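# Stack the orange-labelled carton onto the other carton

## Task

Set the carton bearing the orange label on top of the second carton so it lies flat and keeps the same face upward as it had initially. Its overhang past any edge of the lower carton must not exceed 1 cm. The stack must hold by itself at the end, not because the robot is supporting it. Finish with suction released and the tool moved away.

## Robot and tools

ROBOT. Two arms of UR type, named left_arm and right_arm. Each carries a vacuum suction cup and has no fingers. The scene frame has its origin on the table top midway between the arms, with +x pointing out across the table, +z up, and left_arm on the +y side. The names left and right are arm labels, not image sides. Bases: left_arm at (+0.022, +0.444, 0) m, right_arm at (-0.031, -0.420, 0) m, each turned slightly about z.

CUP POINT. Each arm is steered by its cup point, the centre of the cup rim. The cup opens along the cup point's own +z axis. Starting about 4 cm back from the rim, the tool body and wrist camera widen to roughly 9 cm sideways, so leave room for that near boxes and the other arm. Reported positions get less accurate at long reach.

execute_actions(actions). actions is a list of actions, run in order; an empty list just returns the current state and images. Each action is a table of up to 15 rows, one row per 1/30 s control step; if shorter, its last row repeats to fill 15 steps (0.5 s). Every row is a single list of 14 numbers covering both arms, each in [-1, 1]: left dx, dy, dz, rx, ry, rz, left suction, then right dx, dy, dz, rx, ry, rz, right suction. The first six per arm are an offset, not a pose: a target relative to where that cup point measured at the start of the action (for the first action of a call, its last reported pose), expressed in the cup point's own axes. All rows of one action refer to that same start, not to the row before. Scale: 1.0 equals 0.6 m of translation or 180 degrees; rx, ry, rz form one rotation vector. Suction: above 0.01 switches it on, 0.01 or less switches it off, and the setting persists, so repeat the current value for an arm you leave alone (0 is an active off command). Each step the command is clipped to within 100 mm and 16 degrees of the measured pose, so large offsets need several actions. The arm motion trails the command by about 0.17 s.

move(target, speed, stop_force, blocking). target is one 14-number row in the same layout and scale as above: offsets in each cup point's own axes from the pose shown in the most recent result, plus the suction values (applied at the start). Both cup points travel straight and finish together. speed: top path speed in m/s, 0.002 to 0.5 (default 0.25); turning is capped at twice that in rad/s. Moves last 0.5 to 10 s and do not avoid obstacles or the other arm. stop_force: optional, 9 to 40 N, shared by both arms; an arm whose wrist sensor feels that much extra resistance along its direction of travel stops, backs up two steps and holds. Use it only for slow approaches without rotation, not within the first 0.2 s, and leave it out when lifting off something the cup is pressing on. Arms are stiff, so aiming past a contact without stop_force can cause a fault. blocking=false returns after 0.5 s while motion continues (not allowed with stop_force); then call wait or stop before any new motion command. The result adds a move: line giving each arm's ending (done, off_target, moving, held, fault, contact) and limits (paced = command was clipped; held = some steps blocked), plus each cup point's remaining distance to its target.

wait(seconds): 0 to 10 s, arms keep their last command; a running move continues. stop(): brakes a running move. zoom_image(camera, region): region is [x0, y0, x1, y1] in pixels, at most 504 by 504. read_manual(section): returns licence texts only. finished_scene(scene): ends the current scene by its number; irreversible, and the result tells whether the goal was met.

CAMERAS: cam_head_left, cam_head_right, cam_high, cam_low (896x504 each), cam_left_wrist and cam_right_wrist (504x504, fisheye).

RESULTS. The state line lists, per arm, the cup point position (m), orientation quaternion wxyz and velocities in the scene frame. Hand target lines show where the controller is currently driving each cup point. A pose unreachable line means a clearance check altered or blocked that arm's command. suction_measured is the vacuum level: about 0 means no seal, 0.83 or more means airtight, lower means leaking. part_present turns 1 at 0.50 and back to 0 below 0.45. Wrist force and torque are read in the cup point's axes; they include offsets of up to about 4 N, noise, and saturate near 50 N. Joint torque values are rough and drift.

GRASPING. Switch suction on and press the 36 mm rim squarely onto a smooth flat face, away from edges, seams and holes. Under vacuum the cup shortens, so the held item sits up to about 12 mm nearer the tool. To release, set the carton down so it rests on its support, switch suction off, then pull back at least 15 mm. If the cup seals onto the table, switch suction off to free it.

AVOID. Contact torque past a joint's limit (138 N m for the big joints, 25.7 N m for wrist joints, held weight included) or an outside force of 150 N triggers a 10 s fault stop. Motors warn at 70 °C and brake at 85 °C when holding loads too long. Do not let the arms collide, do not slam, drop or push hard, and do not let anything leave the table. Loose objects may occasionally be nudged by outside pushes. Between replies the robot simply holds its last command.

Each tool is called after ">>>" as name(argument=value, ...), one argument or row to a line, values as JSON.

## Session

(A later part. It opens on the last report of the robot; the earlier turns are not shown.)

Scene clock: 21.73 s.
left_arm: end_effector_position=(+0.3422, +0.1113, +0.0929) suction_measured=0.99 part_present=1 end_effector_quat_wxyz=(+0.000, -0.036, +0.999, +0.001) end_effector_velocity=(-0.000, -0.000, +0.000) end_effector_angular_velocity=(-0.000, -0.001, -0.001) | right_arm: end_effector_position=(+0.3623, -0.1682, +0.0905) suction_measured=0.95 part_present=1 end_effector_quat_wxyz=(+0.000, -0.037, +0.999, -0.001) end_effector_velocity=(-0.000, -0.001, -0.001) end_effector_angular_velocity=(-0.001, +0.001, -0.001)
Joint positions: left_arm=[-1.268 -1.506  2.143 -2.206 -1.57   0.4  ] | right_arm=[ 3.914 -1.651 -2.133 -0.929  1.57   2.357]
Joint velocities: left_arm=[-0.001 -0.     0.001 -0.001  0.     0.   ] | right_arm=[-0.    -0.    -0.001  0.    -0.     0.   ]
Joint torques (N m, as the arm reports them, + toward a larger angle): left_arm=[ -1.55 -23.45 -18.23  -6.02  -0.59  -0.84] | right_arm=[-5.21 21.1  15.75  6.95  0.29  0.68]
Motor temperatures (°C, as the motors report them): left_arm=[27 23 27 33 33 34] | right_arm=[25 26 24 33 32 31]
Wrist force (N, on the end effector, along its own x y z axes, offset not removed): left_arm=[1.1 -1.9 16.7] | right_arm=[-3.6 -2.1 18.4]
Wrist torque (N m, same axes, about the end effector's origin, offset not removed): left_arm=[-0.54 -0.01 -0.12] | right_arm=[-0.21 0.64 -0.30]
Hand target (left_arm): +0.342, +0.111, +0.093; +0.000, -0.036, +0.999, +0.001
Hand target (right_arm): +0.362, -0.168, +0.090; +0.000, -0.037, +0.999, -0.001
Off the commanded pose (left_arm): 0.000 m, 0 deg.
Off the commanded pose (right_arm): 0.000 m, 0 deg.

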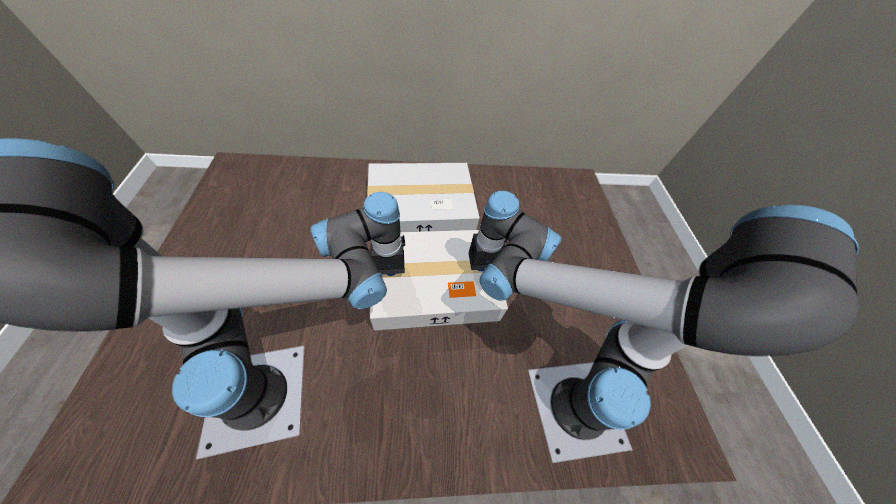

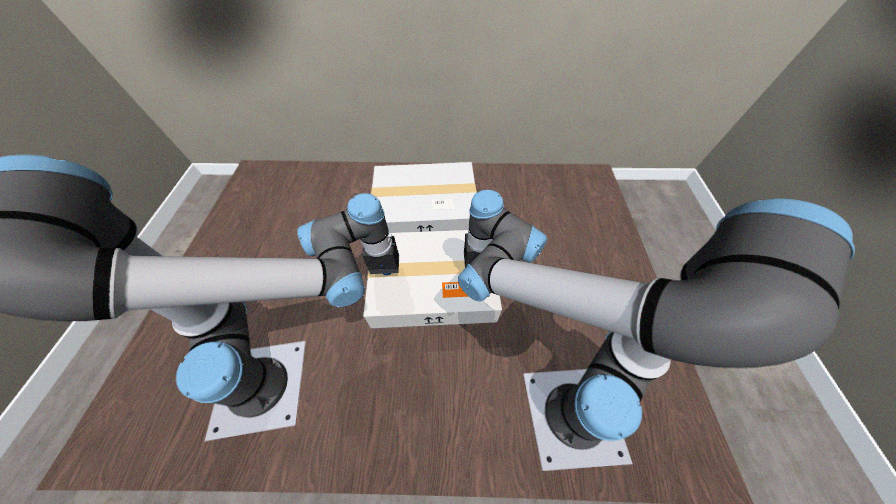

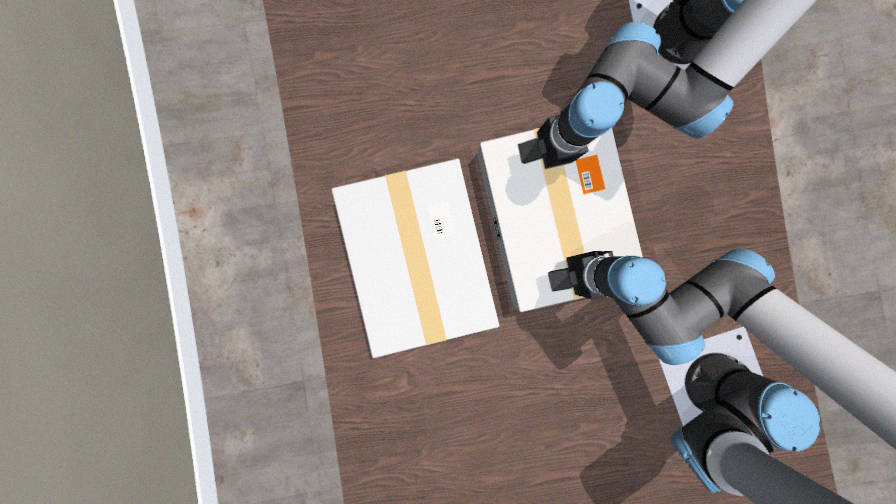

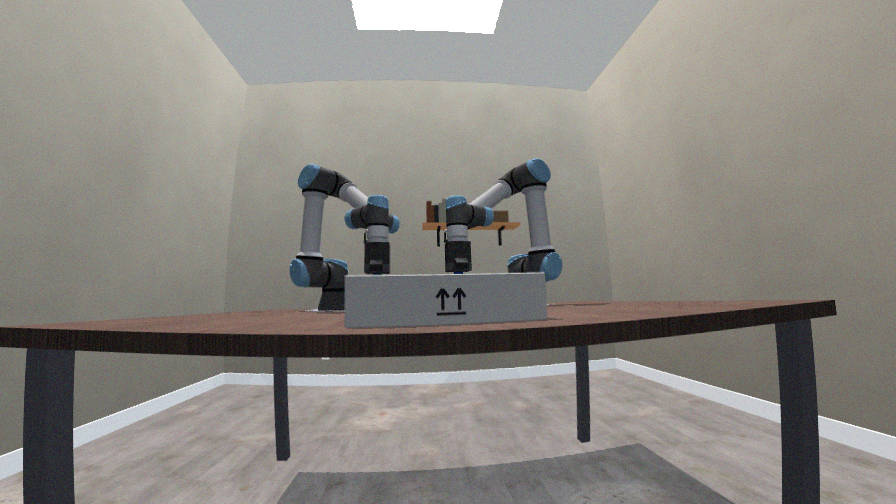

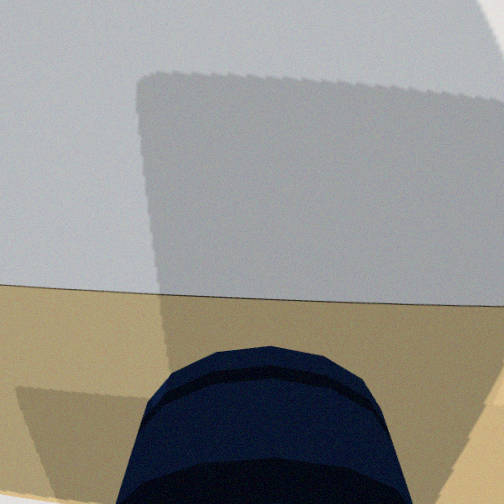

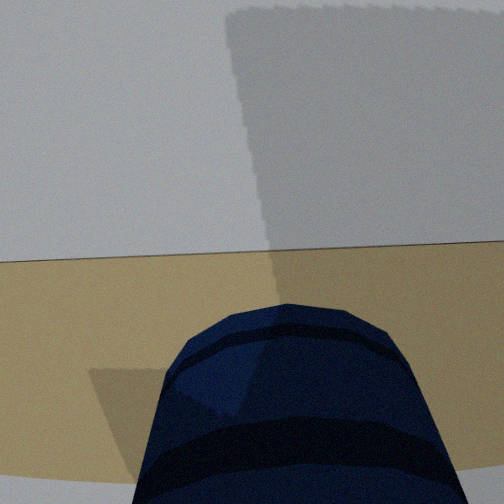

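>>> move(
  target=[0,0,-0.2035,0,0,0,1,0,0,-0.21,0,0,0,1],
  speed=0.12,
)

>>> move(
  target=[-0.5845,0.041,0.02,0,0,-0.0022,1,-0.5878,0.0402,0.02,0,0,-0.0022,1],
  speed=0.15,
)

>>> zoom_image(
  camera="cam_low",
  region=[330, 200, 560, 335],
)

>>> zoom_image(
  camera="cam_head_left",
  region=[350, 150, 500, 250],
)

>>> zoom_image(
  camera="cam_high",
  region=[300, 140, 540, 380],
)

Scene clock: 30.37 s.
left_arm: end_effector_position=(+0.3423, +0.1111, +0.2146) suction_measured=1.00 part_present=1 end_effector_quat_wxyz=(+0.000, -0.036, +0.999, +0.001) end_effector_velocity=(-0.000, -0.000, +0.002) end_effector_angular_velocity=(+0.001, +0.000, -0.001) | right_arm: end_effector_position=(+0.3623, -0.1683, +0.2162) suction_measured=0.96 part_present=1 end_effector_quat_wxyz=(+0.000, -0.037, +0.999, -0.001) end_effector_velocity=(+0.000, +0.000, +0.003) end_effector_angular_velocity=(+0.000, -0.000, +0.000)
Joint positions: left_arm=[-1.268 -1.649  1.935 -1.857 -1.569  0.4  ] | right_arm=[ 3.914 -1.503 -1.922 -1.288  1.569  2.357]
Joint velocities: left_arm=[-0.001 -0.002 -0.005  0.008  0.     0.   ] | right_arm=[ 0.     0.001  0.007 -0.008  0.     0.   ]
Joint torques (N m, as the arm reports them, + toward a larger angle): left_arm=[ -6.09 -38.67 -33.54  -2.04  -0.74  -1.95] | right_arm=[13.42 42.81 48.03  2.78  1.51  1.53]
Motor temperatures (°C, as the motors report them): left_arm=[27 23 27 33 33 34] | right_arm=[25 26 24 33 32 31]
Wrist force (N, on the end effector, along its own x y z axes, offset not removed): left_arm=[-0.3 0.5 15.1] | right_arm=[-3.5 -5.4 22.5]
Wrist torque (N m, same axes, about the end effector's origin, offset not removed): left_arm=[-0.26 0.25 -0.09] | right_arm=[-0.40 0.61 -0.29]
Hand target (left_arm): +0.342, +0.111, +0.215; +0.000, -0.036, +0.999, +0.001
Hand target (right_arm): +0.362, -0.168, +0.216; +0.000, -0.037, +0.999, -0.001
Off the commanded pose (left_arm): 0.000 m, 0 deg.
Off the commanded pose (right_arm): 0.000 m, 0 deg.
move: done

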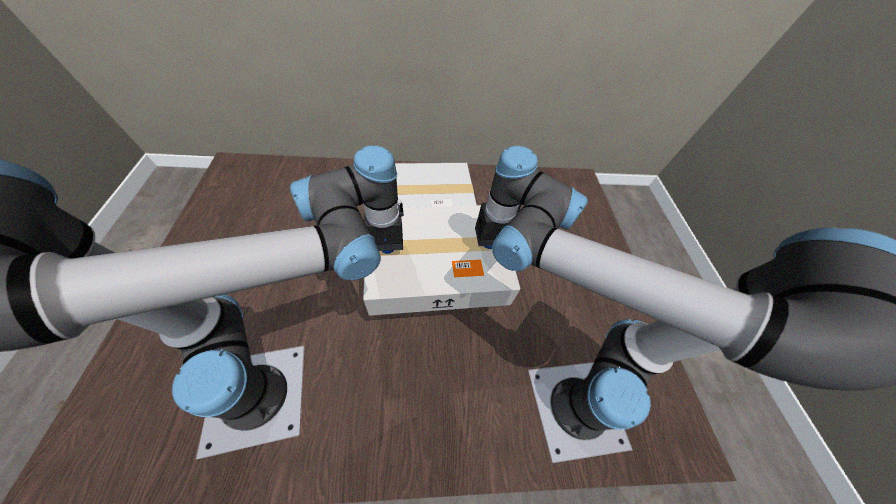

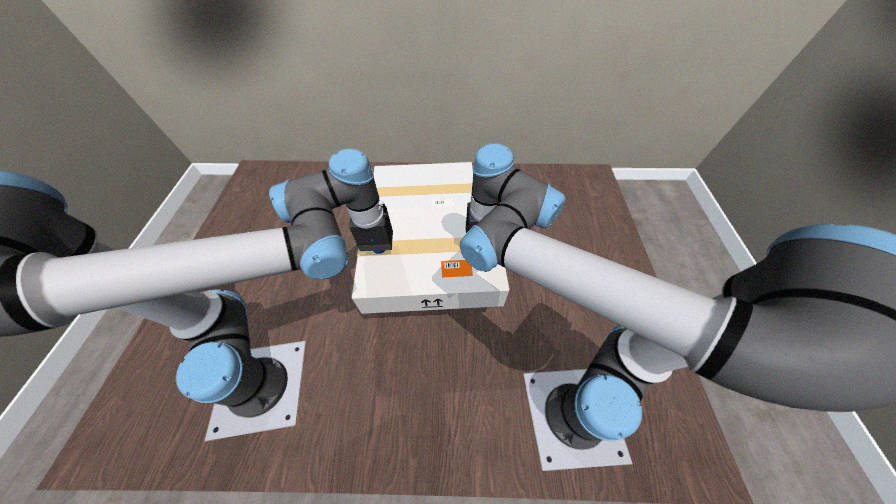

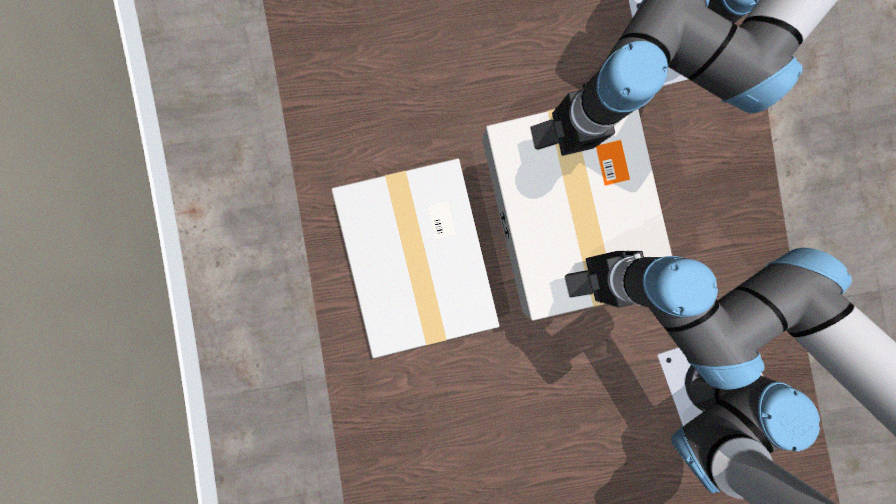

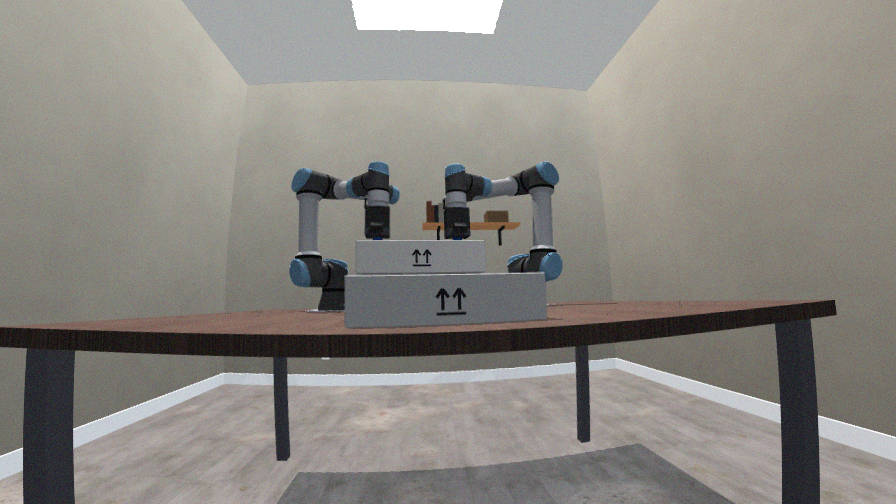

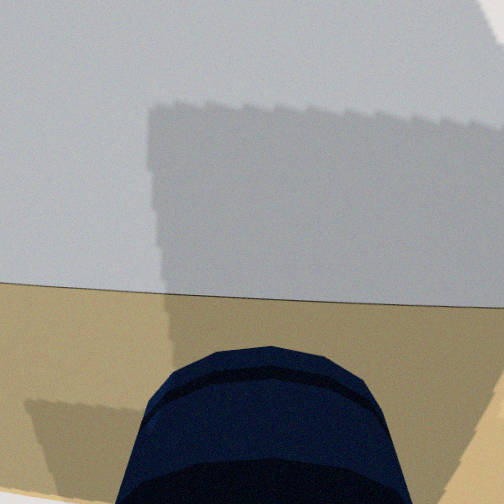

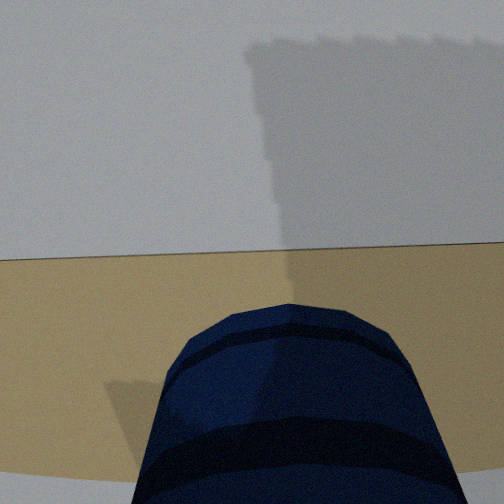

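Scene clock: 33.33 s.
left_arm: end_effector_position=(+0.6900, +0.1614, +0.2024) suction_measured=1.00 part_present=1 end_effector_quat_wxyz=(+0.000, -0.040, +0.999, +0.001) end_effector_velocity=(+0.002, -0.001, -0.001) end_effector_angular_velocity=(+0.001, +0.002, -0.000) | right_arm: end_effector_position=(+0.7120, -0.1187, +0.2042) suction_measured=0.96 part_present=1 end_effector_quat_wxyz=(+0.000, -0.040, +0.999, -0.001) end_effector_velocity=(+0.003, +0.001, +0.000) end_effector_angular_velocity=(-0.002, +0.004, +0.001)
Joint positions: left_arm=[-0.756 -1.01   1.163 -1.723 -1.569  0.905] | right_arm=[ 3.607 -2.35  -0.792 -1.57   1.569  2.043]
Joint velocities: left_arm=[ 0.     0.007 -0.009  0.005 -0.001  0.001] | right_arm=[-0.001 -0.013  0.024 -0.015  0.001 -0.001]
Joint torques (N m, as the arm reports them, + toward a larger angle): left_arm=[  3.55 -52.84 -34.83  -2.23  -2.97   2.24] | right_arm=[-7.6  62.77 50.4   2.66  2.57 -0.98]
Motor temperatures (°C, as the motors report them): left_arm=[27 23 27 33 33 34] | right_arm=[25 26 24 33 32 31]
Wrist force (N, on the end effector, along its own x y z axes, offset not removed): left_arm=[1.5 3.2 15.5] | right_arm=[-2.2 -6.1 18.7]
Wrist torque (N m, same axes, about the end effector's origin, offset not removed): left_arm=[-0.23 -0.08 -0.13] | right_arm=[-0.05 0.36 -0.39]
Hand target (left_arm): +0.690, +0.161, +0.202; +0.000, -0.040, +0.999, +0.001
Hand target (right_arm): +0.712, -0.119, +0.204; +0.000, -0.040, +0.999, -0.001
Off the commanded pose (left_arm): 0.001 m, 0 deg.
Off the commanded pose (right_arm): 0.001 m, 0 deg.
move: done

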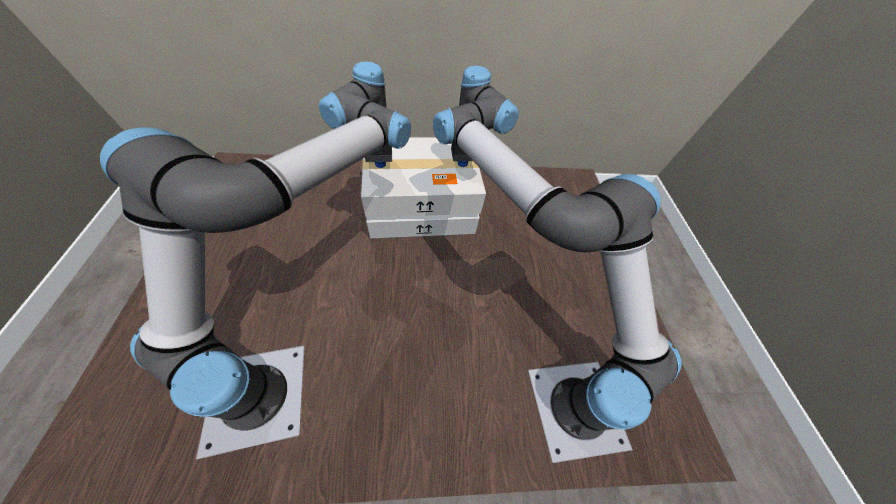

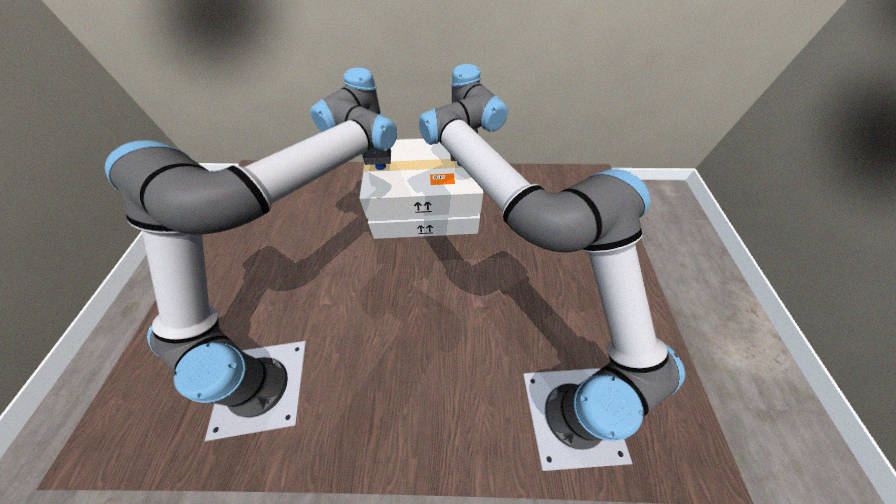

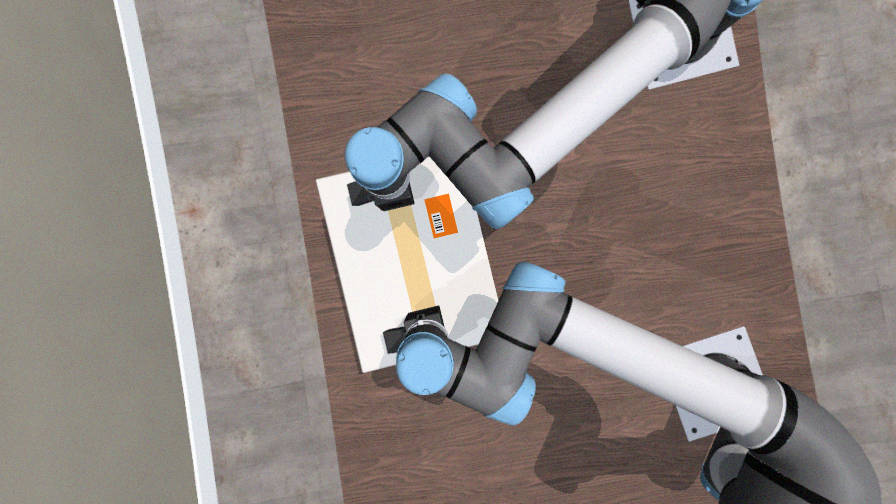

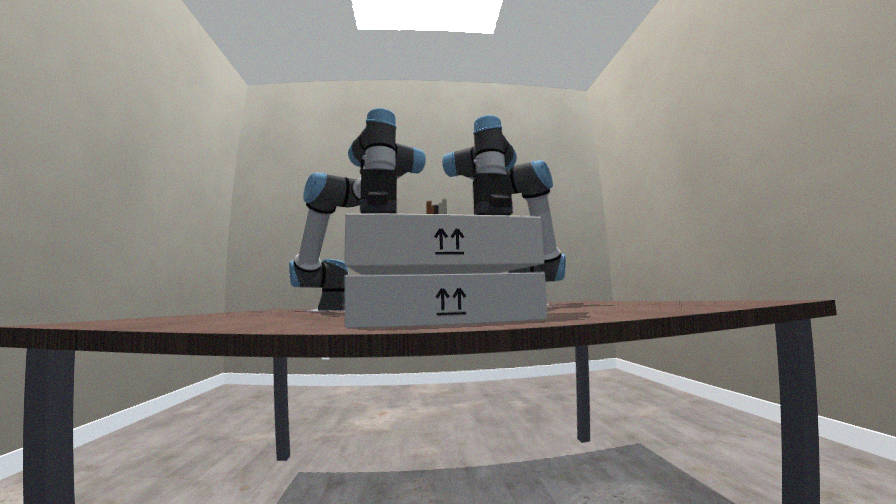

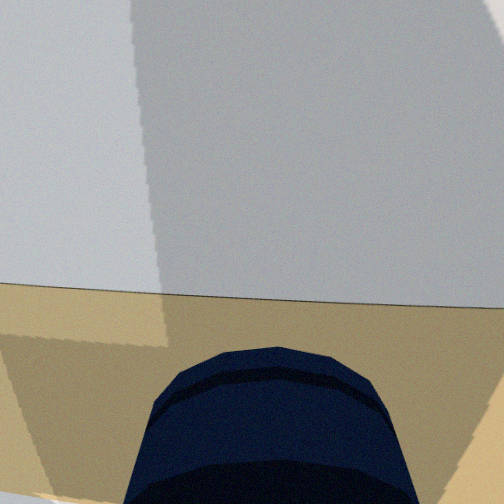

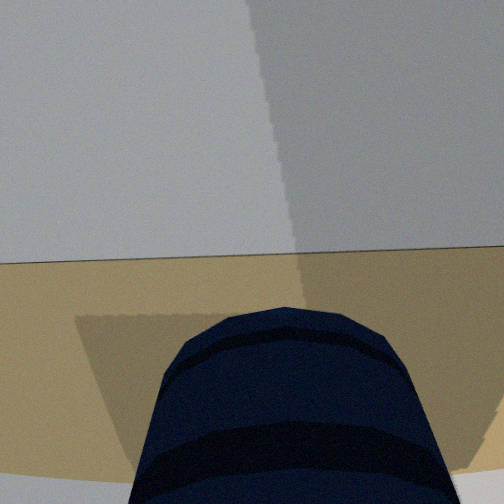

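Region (330, 200, 560, 335) of cam_low's 896x504 image, scaled by 2.191, with more detail than that image has; it fills the top 296 rows of this view, and the rest is white.

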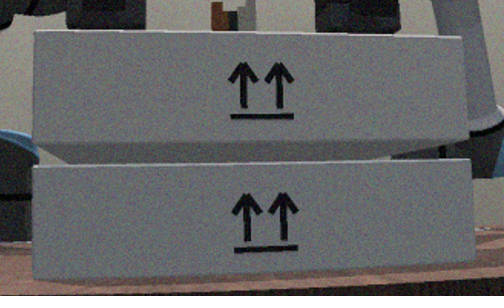

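Region (350, 150, 500, 250) of cam_head_left's 896x504 image, scaled by 3.360, with more detail than that image has.

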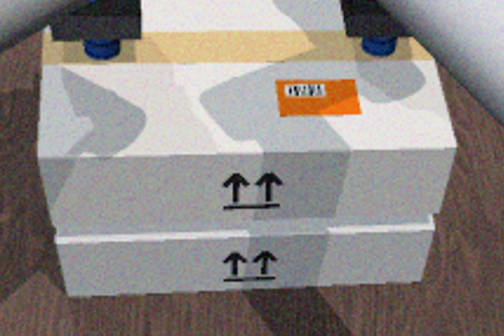

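Region (300, 140, 540, 380) of cam_high's 896x504 image, scaled by 2.100, with more detail than that image has.

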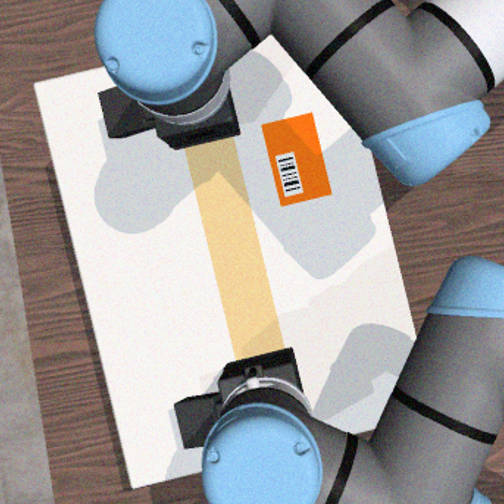

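>>> move(
  target=[0,0,0.04,0,0,0,1,0,0,0.04,0,0,0,1],
  speed=0.008,
  stop_force=13,
)

>>> zoom_image(
  camera="cam_low",
  region=[330, 200, 560, 335],
)

>>> zoom_image(
  camera="cam_head_left",
  region=[350, 150, 500, 250],
)

Scene clock: 40.40 s.
left_arm: end_effector_position=(+0.6900, +0.1614, +0.1825) suction_measured=1.00 part_present=1 end_effector_quat_wxyz=(+0.000, -0.040, +0.999, +0.001) end_effector_velocity=(-0.001, +0.000, +0.001) end_effector_angular_velocity=(+0.002, +0.003, -0.001) | right_arm: end_effector_position=(+0.7120, -0.1187, +0.1840) suction_measured=0.96 part_present=1 end_effector_quat_wxyz=(+0.000, -0.040, +0.999, -0.001) end_effector_velocity=(-0.000, -0.000, +0.002) end_effector_angular_velocity=(-0.001, +0.002, +0.000)
Joint positions: left_arm=[-0.756 -1.002  1.2   -1.769 -1.569  0.905] | right_arm=[ 3.607 -2.352 -0.84  -1.52   1.569  2.043]
Joint velocities: left_arm=[-0.    -0.    -0.003  0.007  0.     0.001] | right_arm=[ 0.     0.     0.007 -0.009 -0.    -0.   ]
Joint torques (N m, as the arm reports them, + toward a larger angle): left_arm=[ -8.31 -37.69 -23.47  -0.85   0.85  -1.72] | right_arm=[17.23 54.28 35.55  0.82 -0.31  1.34]
Motor temperatures (°C, as the motors report them): left_arm=[27 23 27 33 33 34] | right_arm=[25 26 24 33 32 31]
Wrist force (N, on the end effector, along its own x y z axes, offset not removed): left_arm=[7.8 4.4 -11.2] | right_arm=[6.0 -8.8 -10.1]
Wrist torque (N m, same axes, about the end effector's origin, offset not removed): left_arm=[-0.27 -0.47 -0.20] | right_arm=[-0.45 -0.06 -0.03]
Hand target (left_arm): +0.690, +0.161, +0.183; +0.000, -0.040, +0.999, +0.001
Hand target (right_arm): +0.712, -0.119, +0.184; +0.000, -0.040, +0.999, -0.001
Off the commanded pose (left_arm): 0.004 m, 0 deg.
Off the commanded pose (right_arm): 0.004 m, 0 deg.
move: contact (left_arm, right_arm)

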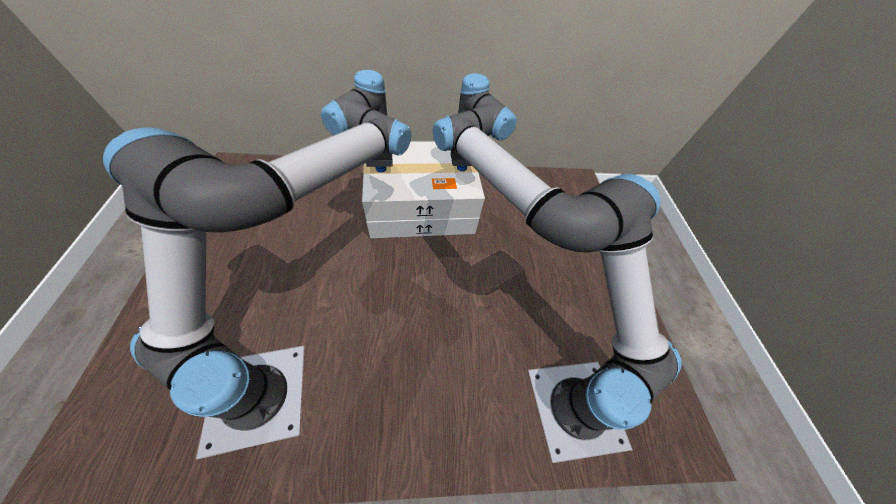

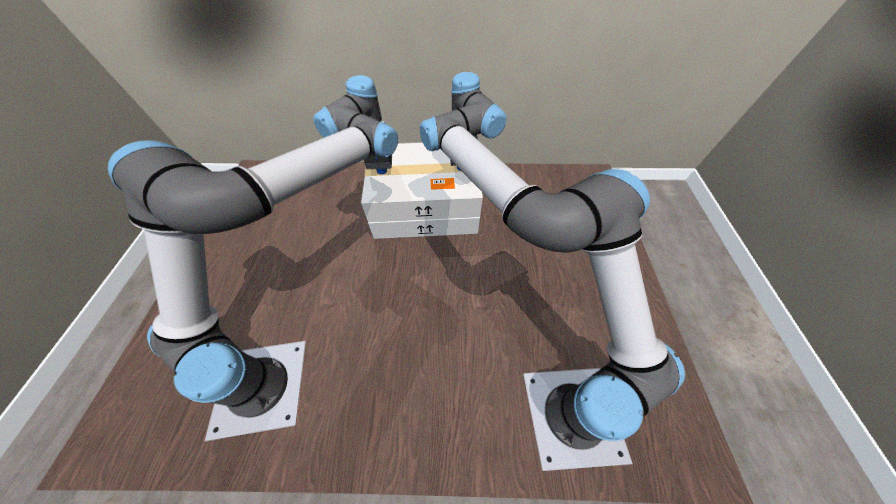

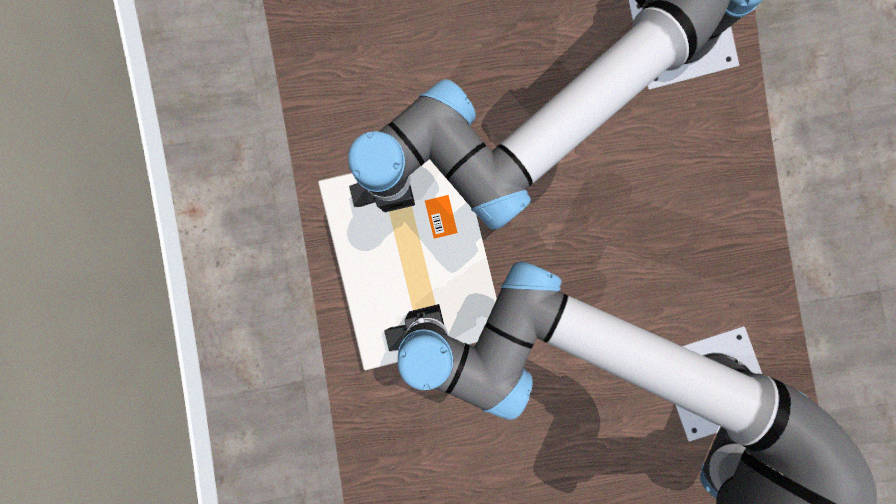

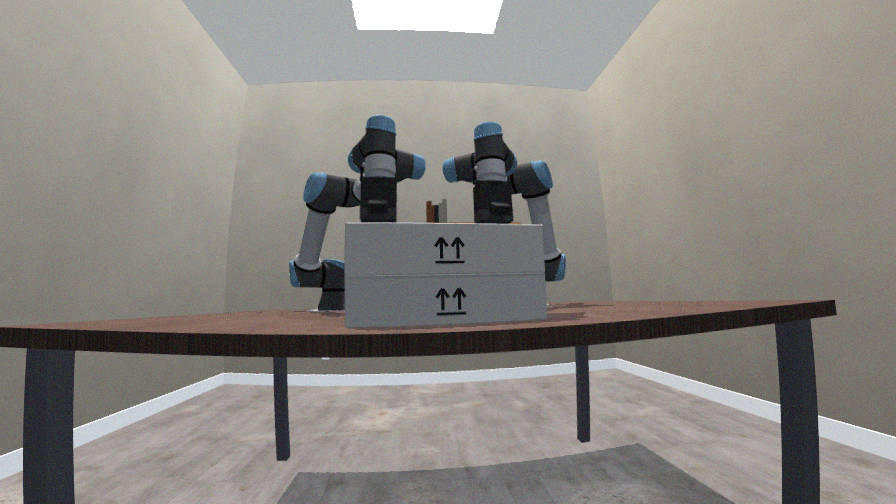

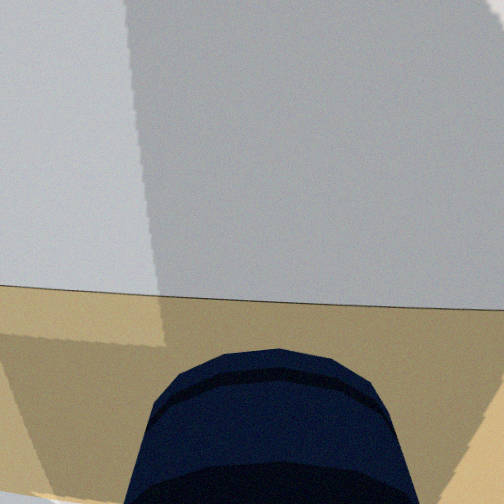

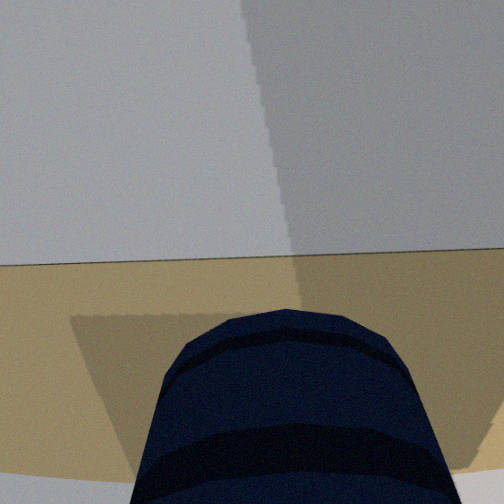

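Region (330, 200, 560, 335) of cam_low's 896x504 image, scaled by 2.191, with more detail than that image has; it fills the top 296 rows of this view, and the rest is white.

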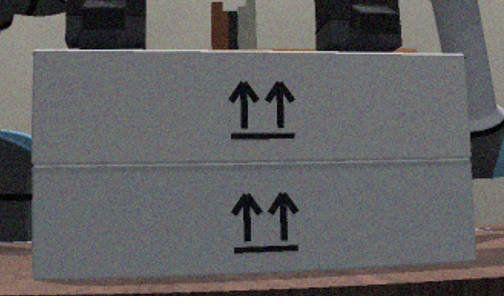

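Region (350, 150, 500, 250) of cam_head_left's 896x504 image, scaled by 3.360, with more detail than that image has.

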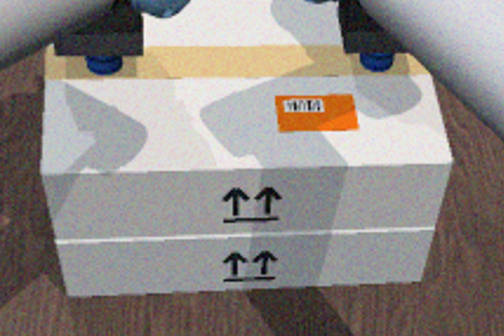

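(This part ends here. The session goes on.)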